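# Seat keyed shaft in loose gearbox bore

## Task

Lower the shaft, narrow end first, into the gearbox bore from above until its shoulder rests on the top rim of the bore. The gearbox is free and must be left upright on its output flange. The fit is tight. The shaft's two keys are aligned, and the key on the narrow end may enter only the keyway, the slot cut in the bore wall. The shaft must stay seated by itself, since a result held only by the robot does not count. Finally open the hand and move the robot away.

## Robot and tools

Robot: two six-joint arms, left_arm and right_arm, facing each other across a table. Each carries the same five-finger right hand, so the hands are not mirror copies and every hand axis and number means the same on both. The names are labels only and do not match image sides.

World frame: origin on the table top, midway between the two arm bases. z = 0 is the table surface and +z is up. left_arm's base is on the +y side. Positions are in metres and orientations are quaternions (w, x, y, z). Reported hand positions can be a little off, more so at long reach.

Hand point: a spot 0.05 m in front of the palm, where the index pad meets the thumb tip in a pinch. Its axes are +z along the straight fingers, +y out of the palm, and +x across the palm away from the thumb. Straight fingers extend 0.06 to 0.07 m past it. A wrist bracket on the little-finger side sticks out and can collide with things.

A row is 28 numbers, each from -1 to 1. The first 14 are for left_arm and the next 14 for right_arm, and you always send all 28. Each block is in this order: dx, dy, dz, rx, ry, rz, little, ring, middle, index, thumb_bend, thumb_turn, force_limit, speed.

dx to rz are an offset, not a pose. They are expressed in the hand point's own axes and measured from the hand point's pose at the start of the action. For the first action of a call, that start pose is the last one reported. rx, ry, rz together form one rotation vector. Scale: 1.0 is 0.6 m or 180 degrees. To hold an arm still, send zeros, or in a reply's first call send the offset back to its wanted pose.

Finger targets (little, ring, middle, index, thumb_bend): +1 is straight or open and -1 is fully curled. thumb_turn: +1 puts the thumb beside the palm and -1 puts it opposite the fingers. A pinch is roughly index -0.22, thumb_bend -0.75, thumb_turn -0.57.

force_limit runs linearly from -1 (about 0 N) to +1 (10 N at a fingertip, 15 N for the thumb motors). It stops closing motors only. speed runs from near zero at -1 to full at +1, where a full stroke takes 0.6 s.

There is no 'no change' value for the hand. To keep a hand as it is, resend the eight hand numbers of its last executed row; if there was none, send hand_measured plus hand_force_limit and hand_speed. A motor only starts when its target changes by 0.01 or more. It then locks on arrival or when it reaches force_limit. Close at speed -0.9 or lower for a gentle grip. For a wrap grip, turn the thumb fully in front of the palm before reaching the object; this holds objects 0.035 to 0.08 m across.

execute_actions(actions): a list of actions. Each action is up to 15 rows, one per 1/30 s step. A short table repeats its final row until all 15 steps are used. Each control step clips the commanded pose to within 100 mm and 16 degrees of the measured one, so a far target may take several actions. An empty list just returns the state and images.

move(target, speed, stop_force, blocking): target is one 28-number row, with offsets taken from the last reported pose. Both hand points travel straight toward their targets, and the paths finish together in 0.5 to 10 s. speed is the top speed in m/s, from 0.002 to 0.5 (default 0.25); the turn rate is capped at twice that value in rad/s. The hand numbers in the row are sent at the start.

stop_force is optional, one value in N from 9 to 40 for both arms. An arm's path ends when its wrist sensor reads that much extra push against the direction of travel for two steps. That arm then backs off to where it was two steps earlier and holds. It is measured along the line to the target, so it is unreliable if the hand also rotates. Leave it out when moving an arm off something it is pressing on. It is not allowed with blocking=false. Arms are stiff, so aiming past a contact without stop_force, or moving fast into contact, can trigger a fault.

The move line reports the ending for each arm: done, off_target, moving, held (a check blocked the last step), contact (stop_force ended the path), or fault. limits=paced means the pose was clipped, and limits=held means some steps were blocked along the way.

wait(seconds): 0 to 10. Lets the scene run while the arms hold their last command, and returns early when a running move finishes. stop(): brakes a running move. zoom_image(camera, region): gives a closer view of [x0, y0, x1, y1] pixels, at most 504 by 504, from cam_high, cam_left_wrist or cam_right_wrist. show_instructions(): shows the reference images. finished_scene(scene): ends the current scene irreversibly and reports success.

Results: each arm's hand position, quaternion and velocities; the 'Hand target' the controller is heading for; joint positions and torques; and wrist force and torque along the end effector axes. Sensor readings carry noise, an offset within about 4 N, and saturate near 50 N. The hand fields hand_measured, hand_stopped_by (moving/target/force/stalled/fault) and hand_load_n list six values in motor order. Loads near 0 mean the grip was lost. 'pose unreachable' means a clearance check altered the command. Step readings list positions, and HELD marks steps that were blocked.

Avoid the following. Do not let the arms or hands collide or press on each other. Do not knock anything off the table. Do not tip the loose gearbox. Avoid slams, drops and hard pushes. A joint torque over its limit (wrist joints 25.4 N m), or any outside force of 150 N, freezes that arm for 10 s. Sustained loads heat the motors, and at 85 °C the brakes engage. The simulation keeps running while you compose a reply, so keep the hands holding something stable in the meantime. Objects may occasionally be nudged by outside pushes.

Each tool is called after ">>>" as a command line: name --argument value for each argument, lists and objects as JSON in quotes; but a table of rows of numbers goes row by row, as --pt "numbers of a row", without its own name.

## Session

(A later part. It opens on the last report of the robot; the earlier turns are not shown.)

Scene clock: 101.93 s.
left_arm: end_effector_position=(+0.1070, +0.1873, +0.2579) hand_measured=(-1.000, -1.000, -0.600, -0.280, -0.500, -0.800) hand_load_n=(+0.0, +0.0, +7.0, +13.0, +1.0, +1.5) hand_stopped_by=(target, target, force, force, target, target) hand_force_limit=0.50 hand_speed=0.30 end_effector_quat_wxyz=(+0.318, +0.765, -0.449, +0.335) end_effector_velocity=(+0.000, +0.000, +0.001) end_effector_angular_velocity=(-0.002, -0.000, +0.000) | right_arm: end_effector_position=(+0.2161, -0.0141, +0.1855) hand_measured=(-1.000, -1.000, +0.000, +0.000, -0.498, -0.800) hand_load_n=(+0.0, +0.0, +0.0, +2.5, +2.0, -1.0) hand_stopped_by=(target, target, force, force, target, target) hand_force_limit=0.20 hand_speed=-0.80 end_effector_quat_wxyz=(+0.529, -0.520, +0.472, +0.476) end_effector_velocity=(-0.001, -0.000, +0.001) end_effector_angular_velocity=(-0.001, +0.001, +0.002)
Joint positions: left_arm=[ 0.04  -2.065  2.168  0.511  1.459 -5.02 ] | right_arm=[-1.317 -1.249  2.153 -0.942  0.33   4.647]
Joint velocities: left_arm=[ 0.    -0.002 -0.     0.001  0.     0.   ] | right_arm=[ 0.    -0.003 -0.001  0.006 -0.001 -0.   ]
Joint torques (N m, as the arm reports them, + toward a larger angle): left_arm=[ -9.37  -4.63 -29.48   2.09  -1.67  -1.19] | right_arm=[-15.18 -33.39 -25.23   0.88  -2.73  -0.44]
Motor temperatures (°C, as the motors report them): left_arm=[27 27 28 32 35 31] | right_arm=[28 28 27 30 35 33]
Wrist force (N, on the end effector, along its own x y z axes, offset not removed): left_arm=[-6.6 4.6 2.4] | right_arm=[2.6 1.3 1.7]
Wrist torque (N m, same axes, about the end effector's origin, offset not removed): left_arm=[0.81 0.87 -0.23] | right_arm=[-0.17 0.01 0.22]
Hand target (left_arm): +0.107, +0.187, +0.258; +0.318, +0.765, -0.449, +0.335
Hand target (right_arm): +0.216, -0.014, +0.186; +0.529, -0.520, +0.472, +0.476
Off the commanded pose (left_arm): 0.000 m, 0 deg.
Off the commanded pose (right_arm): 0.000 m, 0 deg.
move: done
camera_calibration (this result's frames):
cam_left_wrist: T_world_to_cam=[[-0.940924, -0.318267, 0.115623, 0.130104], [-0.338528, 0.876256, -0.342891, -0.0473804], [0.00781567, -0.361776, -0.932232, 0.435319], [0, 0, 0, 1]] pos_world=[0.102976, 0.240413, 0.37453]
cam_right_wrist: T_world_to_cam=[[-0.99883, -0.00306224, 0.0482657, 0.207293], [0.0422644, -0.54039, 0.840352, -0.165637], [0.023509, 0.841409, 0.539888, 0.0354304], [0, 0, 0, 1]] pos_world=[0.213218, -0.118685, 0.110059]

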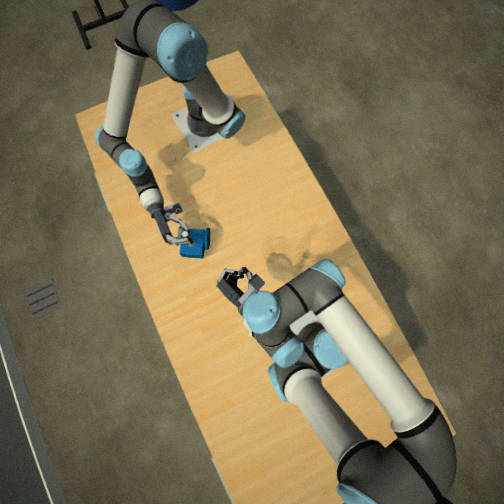

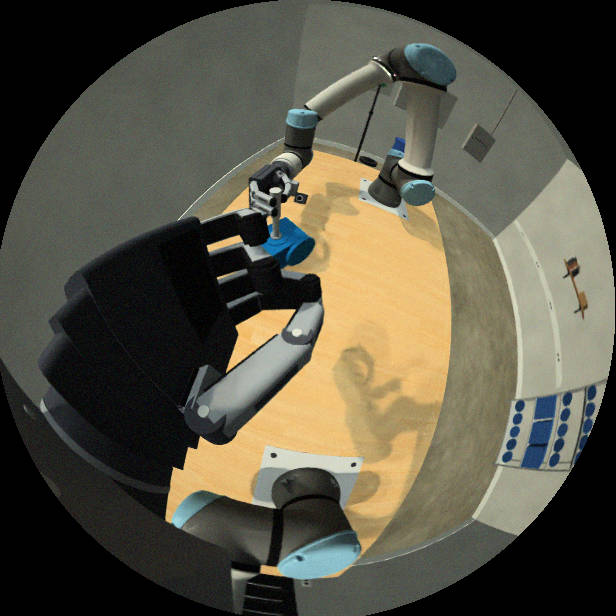

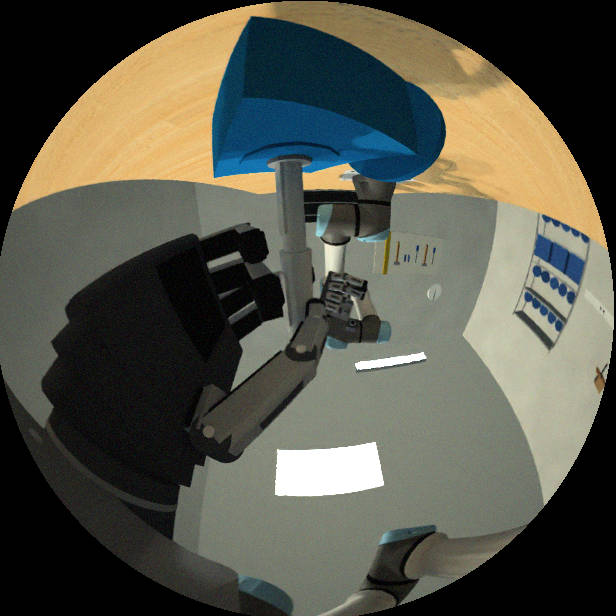

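>>> execute_actions --actions '[]'

>>> move --target '[0,0,0,0,0,0,-1,-1,-1,-1,-0.5,-0.8,0.5,0.3,0,0,-0.003,0,0,0,-1,-1,0.25,0.25,-0.5,-0.8,0.2,-0.5]' --speed 0.01

>>> zoom_image --camera "cam_left_wrist" --region '[220,170,340,290]'

>>> zoom_image --camera "cam_right_wrist" --region '[242,125,342,225]'

Scene clock: 102.50 s.
left_arm: end_effector_position=(+0.1070, +0.1873, +0.2579) hand_measured=(-1.000, -1.000, -0.600, -0.280, -0.500, -0.800) hand_load_n=(+0.0, +0.0, +7.0, +13.0, +1.0, +1.5) hand_stopped_by=(target, target, force, force, target, target) hand_force_limit=0.50 hand_speed=0.30 end_effector_quat_wxyz=(+0.318, +0.765, -0.449, +0.335) end_effector_velocity=(-0.000, -0.001, +0.001) end_effector_angular_velocity=(-0.001, +0.001, -0.000) | right_arm: end_effector_position=(+0.2161, -0.0141, +0.1856) hand_measured=(-1.000, -1.000, +0.000, +0.000, -0.498, -0.800) hand_load_n=(+0.0, +0.0, +0.0, +2.5, +2.0, -1.0) hand_stopped_by=(target, target, force, force, target, target) hand_force_limit=0.20 hand_speed=-0.80 end_effector_quat_wxyz=(+0.529, -0.520, +0.472, +0.476) end_effector_velocity=(+0.001, +0.000, +0.000) end_effector_angular_velocity=(+0.000, -0.001, -0.002)
Joint positions: left_arm=[ 0.04  -2.065  2.168  0.511  1.459 -5.02 ] | right_arm=[-1.317 -1.249  2.153 -0.942  0.33   4.647]
Joint velocities: left_arm=[ 0.     0.002 -0.002  0.     0.001 -0.001] | right_arm=[-0.     0.    -0.    -0.001  0.002 -0.   ]
Joint torques (N m, as the arm reports them, + toward a larger angle): left_arm=[ -9.81  -5.04 -29.58   2.09  -1.62  -1.21] | right_arm=[-15.37 -32.9  -25.39   0.74  -2.63  -1.32]
Motor temperatures (°C, as the motors report them): left_arm=[27 27 28 32 35 31] | right_arm=[28 28 27 30 35 33]
Wrist force (N, on the end effector, along its own x y z axes, offset not removed): left_arm=[-2.8 -2.0 4.6] | right_arm=[3.0 -0.2 1.0]
Wrist torque (N m, same axes, about the end effector's origin, offset not removed): left_arm=[-0.66 0.05 -0.30] | right_arm=[-0.27 0.04 0.05]
Hand target (left_arm): +0.107, +0.187, +0.258; +0.318, +0.765, -0.449, +0.335
Hand target (right_arm): +0.216, -0.014, +0.186; +0.529, -0.520, +0.472, +0.476
Off the commanded pose (left_arm): 0.000 m, 0 deg.
Off the commanded pose (right_arm): 0.000 m, 0 deg.
camera_calibration (this result's frames):
cam_left_wrist: T_world_to_cam=[[-0.940924, -0.318267, 0.115623, 0.130104], [-0.338528, 0.876256, -0.342891, -0.0473804], [0.00781566, -0.361776, -0.932232, 0.435319], [0, 0, 0, 1]] pos_world=[0.102976, 0.240413, 0.37453]
cam_right_wrist: T_world_to_cam=[[-0.998837, -0.00305879, 0.0481231, 0.207312], [0.0421434, -0.540364, 0.840375, -0.165703], [0.0234335, 0.841426, 0.539865, 0.0353965], [0, 0, 0, 1]] pos_world=[0.213225, -0.118689, 0.110167]

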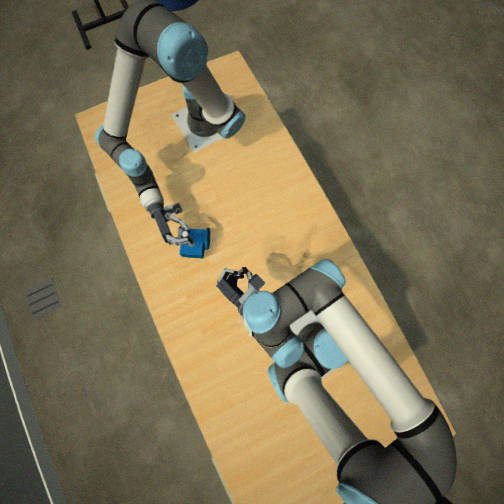

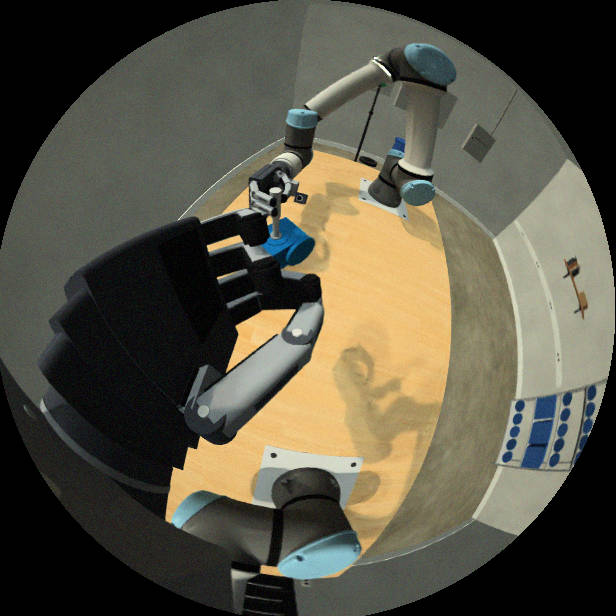

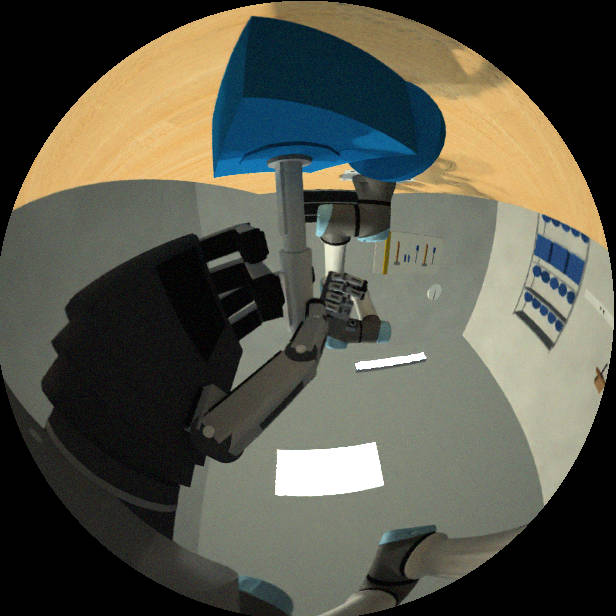

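Scene clock: 103.20 s.
left_arm: end_effector_position=(+0.1070, +0.1873, +0.2579) hand_measured=(-1.000, -1.000, -0.600, -0.280, -0.500, -0.800) hand_load_n=(+0.0, +0.0, +7.0, +13.0, +1.0, +1.5) hand_stopped_by=(target, target, force, force, target, target) hand_force_limit=0.50 hand_speed=0.30 end_effector_quat_wxyz=(+0.318, +0.765, -0.449, +0.335) end_effector_velocity=(-0.000, -0.000, +0.000) end_effector_angular_velocity=(-0.000, +0.002, +0.001) | right_arm: end_effector_position=(+0.2161, -0.0159, +0.1856) hand_measured=(-1.000, -1.000, +0.250, +0.250, -0.500, -0.800) hand_load_n=(+0.0, +0.0, +0.0, +0.0, +0.0, +0.0) hand_stopped_by=(target, target, target, target, target, target) hand_force_limit=0.20 hand_speed=-0.50 end_effector_quat_wxyz=(+0.529, -0.520, +0.472, +0.476) end_effector_velocity=(-0.000, -0.001, -0.000) end_effector_angular_velocity=(-0.000, +0.002, +0.000)
Joint positions: left_arm=[ 0.04  -2.065  2.168  0.511  1.459 -5.02 ] | right_arm=[-1.322 -1.251  2.156 -0.943  0.326  4.647]
Joint velocities: left_arm=[-0.001  0.    -0.    -0.    -0.    -0.002] | right_arm=[-0.001 -0.001  0.001  0.001 -0.001  0.   ]
Joint torques (N m, as the arm reports them, + toward a larger angle): left_arm=[ -9.52  -4.99 -29.43   2.01  -1.67  -1.17] | right_arm=[-14.21 -31.65  -3.97  -1.96  -2.98   2.02]
Motor temperatures (°C, as the motors report them): left_arm=[27 27 28 32 35 31] | right_arm=[28 28 27 30 35 33]
Wrist force (N, on the end effector, along its own x y z axes, offset not removed): left_arm=[-1.0 1.3 2.5] | right_arm=[-4.0 0.2 1.8]
Wrist torque (N m, same axes, about the end effector's origin, offset not removed): left_arm=[0.03 0.04 0.05] | right_arm=[-0.10 0.80 -0.06]
Hand target (left_arm): +0.107, +0.187, +0.258; +0.318, +0.765, -0.449, +0.335
Hand target (right_arm): +0.216, -0.016, +0.186; +0.529, -0.520, +0.472, +0.476
Off the commanded pose (left_arm): 0.000 m, 0 deg.
Off the commanded pose (right_arm): 0.000 m, 0 deg.
move: done
camera_calibration (this result's frames):
cam_left_wrist: T_world_to_cam=[[-0.940924, -0.318267, 0.115623, 0.130104], [-0.338528, 0.876256, -0.342891, -0.0473804], [0.00781566, -0.361776, -0.932232, 0.435319], [0, 0, 0, 1]] pos_world=[0.102976, 0.240413, 0.37453]
cam_right_wrist: T_world_to_cam=[[-0.998837, -0.00305564, 0.0481203, 0.207302], [0.0421393, -0.540365, 0.840375, -0.166639], [0.0234347, 0.841425, 0.539865, 0.0368929], [0, 0, 0, 1]] pos_world=[0.213218, -0.120455, 0.110147]

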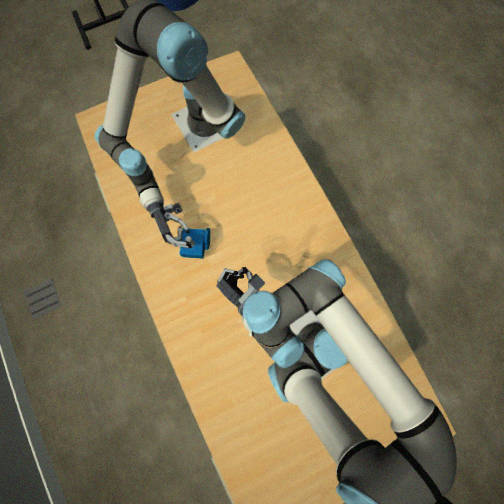

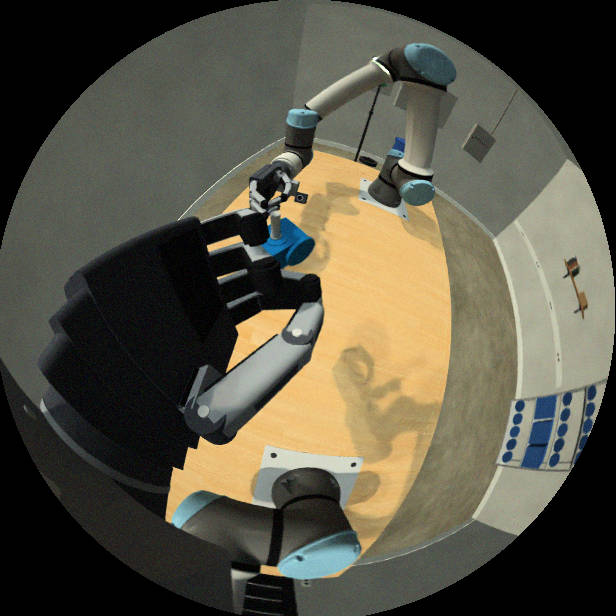

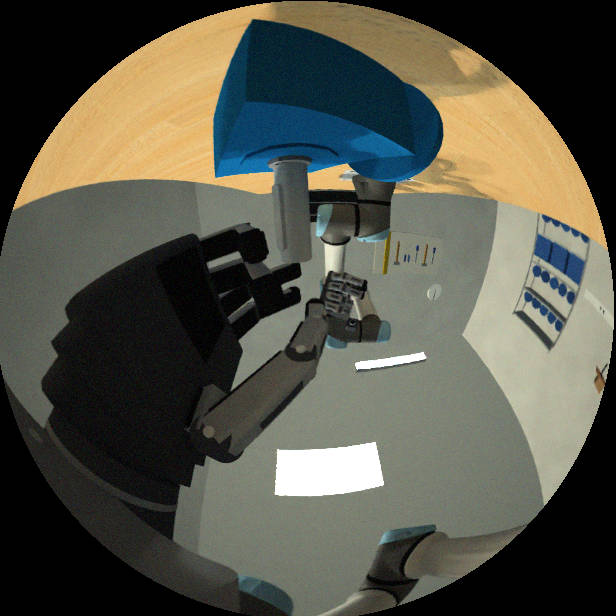

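Region (220, 170, 340, 290) of cam_left_wrist's 616x616 image, scaled by 4.200, with more detail than that image has.

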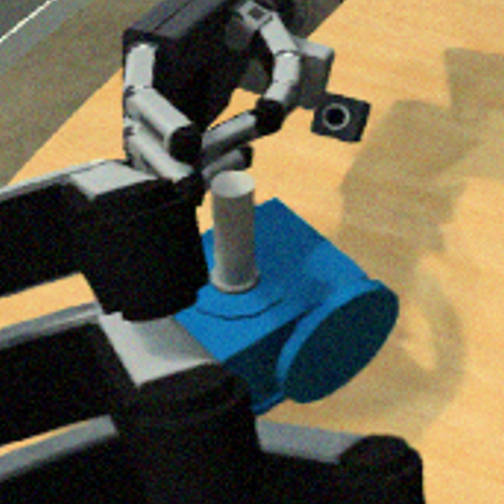

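Region (242, 125, 342, 225) of cam_right_wrist's 616x616 image, scaled by 5.040, with more detail than that image has.

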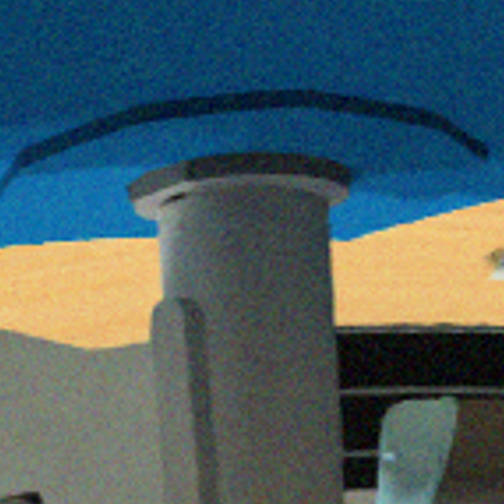

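Seated. Move clear (up and back).

>>> move --target '[0,0,0,0,0,0,-1,-1,-1,-1,-0.5,-0.8,0.5,0.3,-0.15,-0.015,-0.1,0,0,0,-1,-1,0.25,0.25,-0.5,-0.8,0.2,-0.5]' --speed 0.2

>>> finished_scene --scene 2

Scene clock: 104.40 s.
left_arm: end_effector_position=(+0.1070, +0.1873, +0.2579) hand_measured=(-1.000, -1.000, -0.600, -0.280, -0.500, -0.800) hand_load_n=(+0.0, +0.0, +7.0, +13.0, +1.0, +1.5) hand_stopped_by=(target, target, force, force, target, target) hand_force_limit=0.50 hand_speed=0.30 end_effector_quat_wxyz=(+0.318, +0.765, -0.449, +0.335) end_effector_velocity=(+0.000, +0.000, -0.001) end_effector_angular_velocity=(+0.004, +0.001, +0.001) | right_arm: end_effector_position=(+0.2153, -0.0770, +0.2753) hand_measured=(-1.000, -1.000, +0.250, +0.250, -0.500, -0.800) hand_load_n=(+0.0, +0.0, +0.0, +0.0, +0.0, +0.0) hand_stopped_by=(target, target, target, target, target, target) hand_force_limit=0.20 hand_speed=-0.50 end_effector_quat_wxyz=(+0.529, -0.520, +0.472, +0.476) end_effector_velocity=(+0.000, -0.001, +0.001) end_effector_angular_velocity=(-0.002, +0.001, -0.001)
Joint positions: left_arm=[ 0.04  -2.065  2.168  0.511  1.459 -5.02 ] | right_arm=[-1.486 -1.514  2.172 -0.737  0.162  4.689]
Joint velocities: left_arm=[ 0.     0.002  0.     0.002  0.    -0.001] | right_arm=[-0.004 -0.001 -0.004  0.018 -0.003 -0.012]
Joint torques (N m, as the arm reports them, + toward a larger angle): left_arm=[-10.15  -4.95 -29.35   2.15  -1.59  -1.07] | right_arm=[-14.42 -24.37 -28.09   0.86  -2.83  -1.43]
Motor temperatures (°C, as the motors report them): left_arm=[27 27 28 32 35 31] | right_arm=[28 28 27 30 35 33]
Wrist force (N, on the end effector, along its own x y z axes, offset not removed): left_arm=[-4.7 2.2 0.3] | right_arm=[-0.9 -0.8 3.5]
Wrist torque (N m, same axes, about the end effector's origin, offset not removed): left_arm=[0.44 0.56 -0.43] | right_arm=[-0.24 0.10 0.10]
Hand target (left_arm): +0.107, +0.187, +0.258; +0.318, +0.765, -0.449, +0.335
Hand target (right_arm): +0.215, -0.077, +0.275; +0.529, -0.520, +0.472, +0.476
Off the commanded pose (left_arm): 0.000 m, 0 deg.
Off the commanded pose (right_arm): 0.000 m, 0 deg.
move: done
camera_calibration (this result's frames):
cam_left_wrist: T_world_to_cam=[[-0.940924, -0.318267, 0.115623, 0.130103], [-0.338528, 0.876256, -0.342891, -0.0473805], [0.00781555, -0.361776, -0.932232, 0.435319], [0, 0, 0, 1]] pos_world=[0.102976, 0.240413, 0.37453]
cam_right_wrist: T_world_to_cam=[[-0.998832, -0.00307669, 0.0482219, 0.202049], [0.0422263, -0.540717, 0.840144, -0.274989], [0.0234895, 0.841199, 0.540215, 0.0397562], [0, 0, 0, 1]] pos_world=[0.212491, -0.181512, 0.19981]

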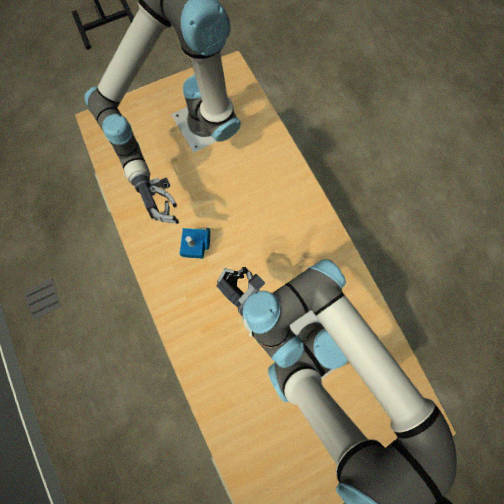

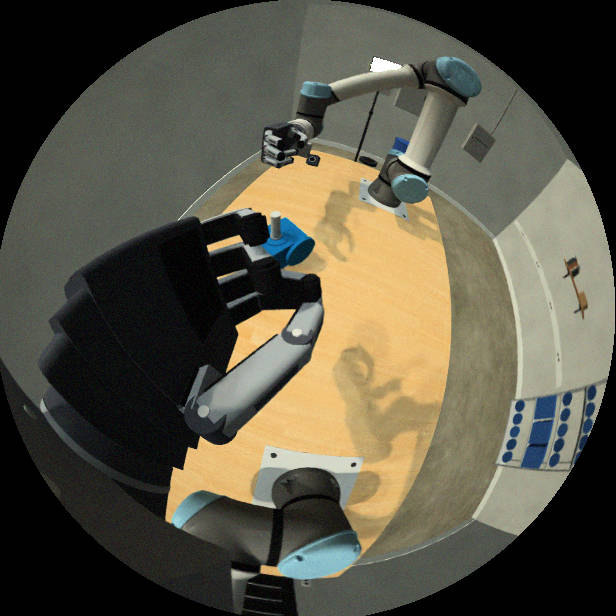

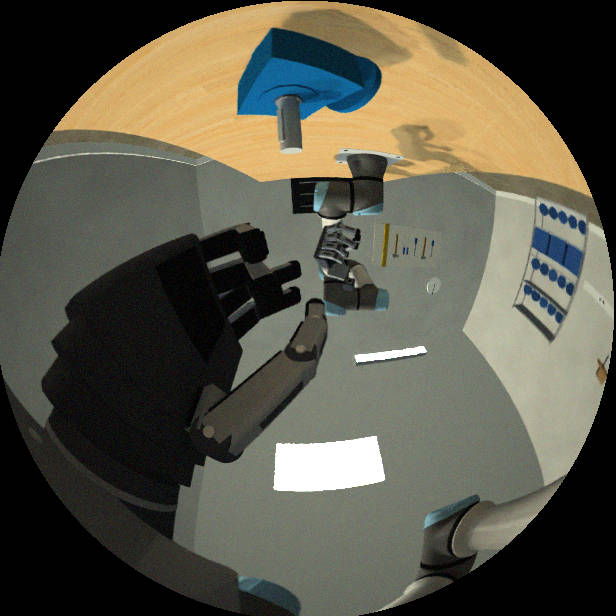

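The scene is finished: the task was done.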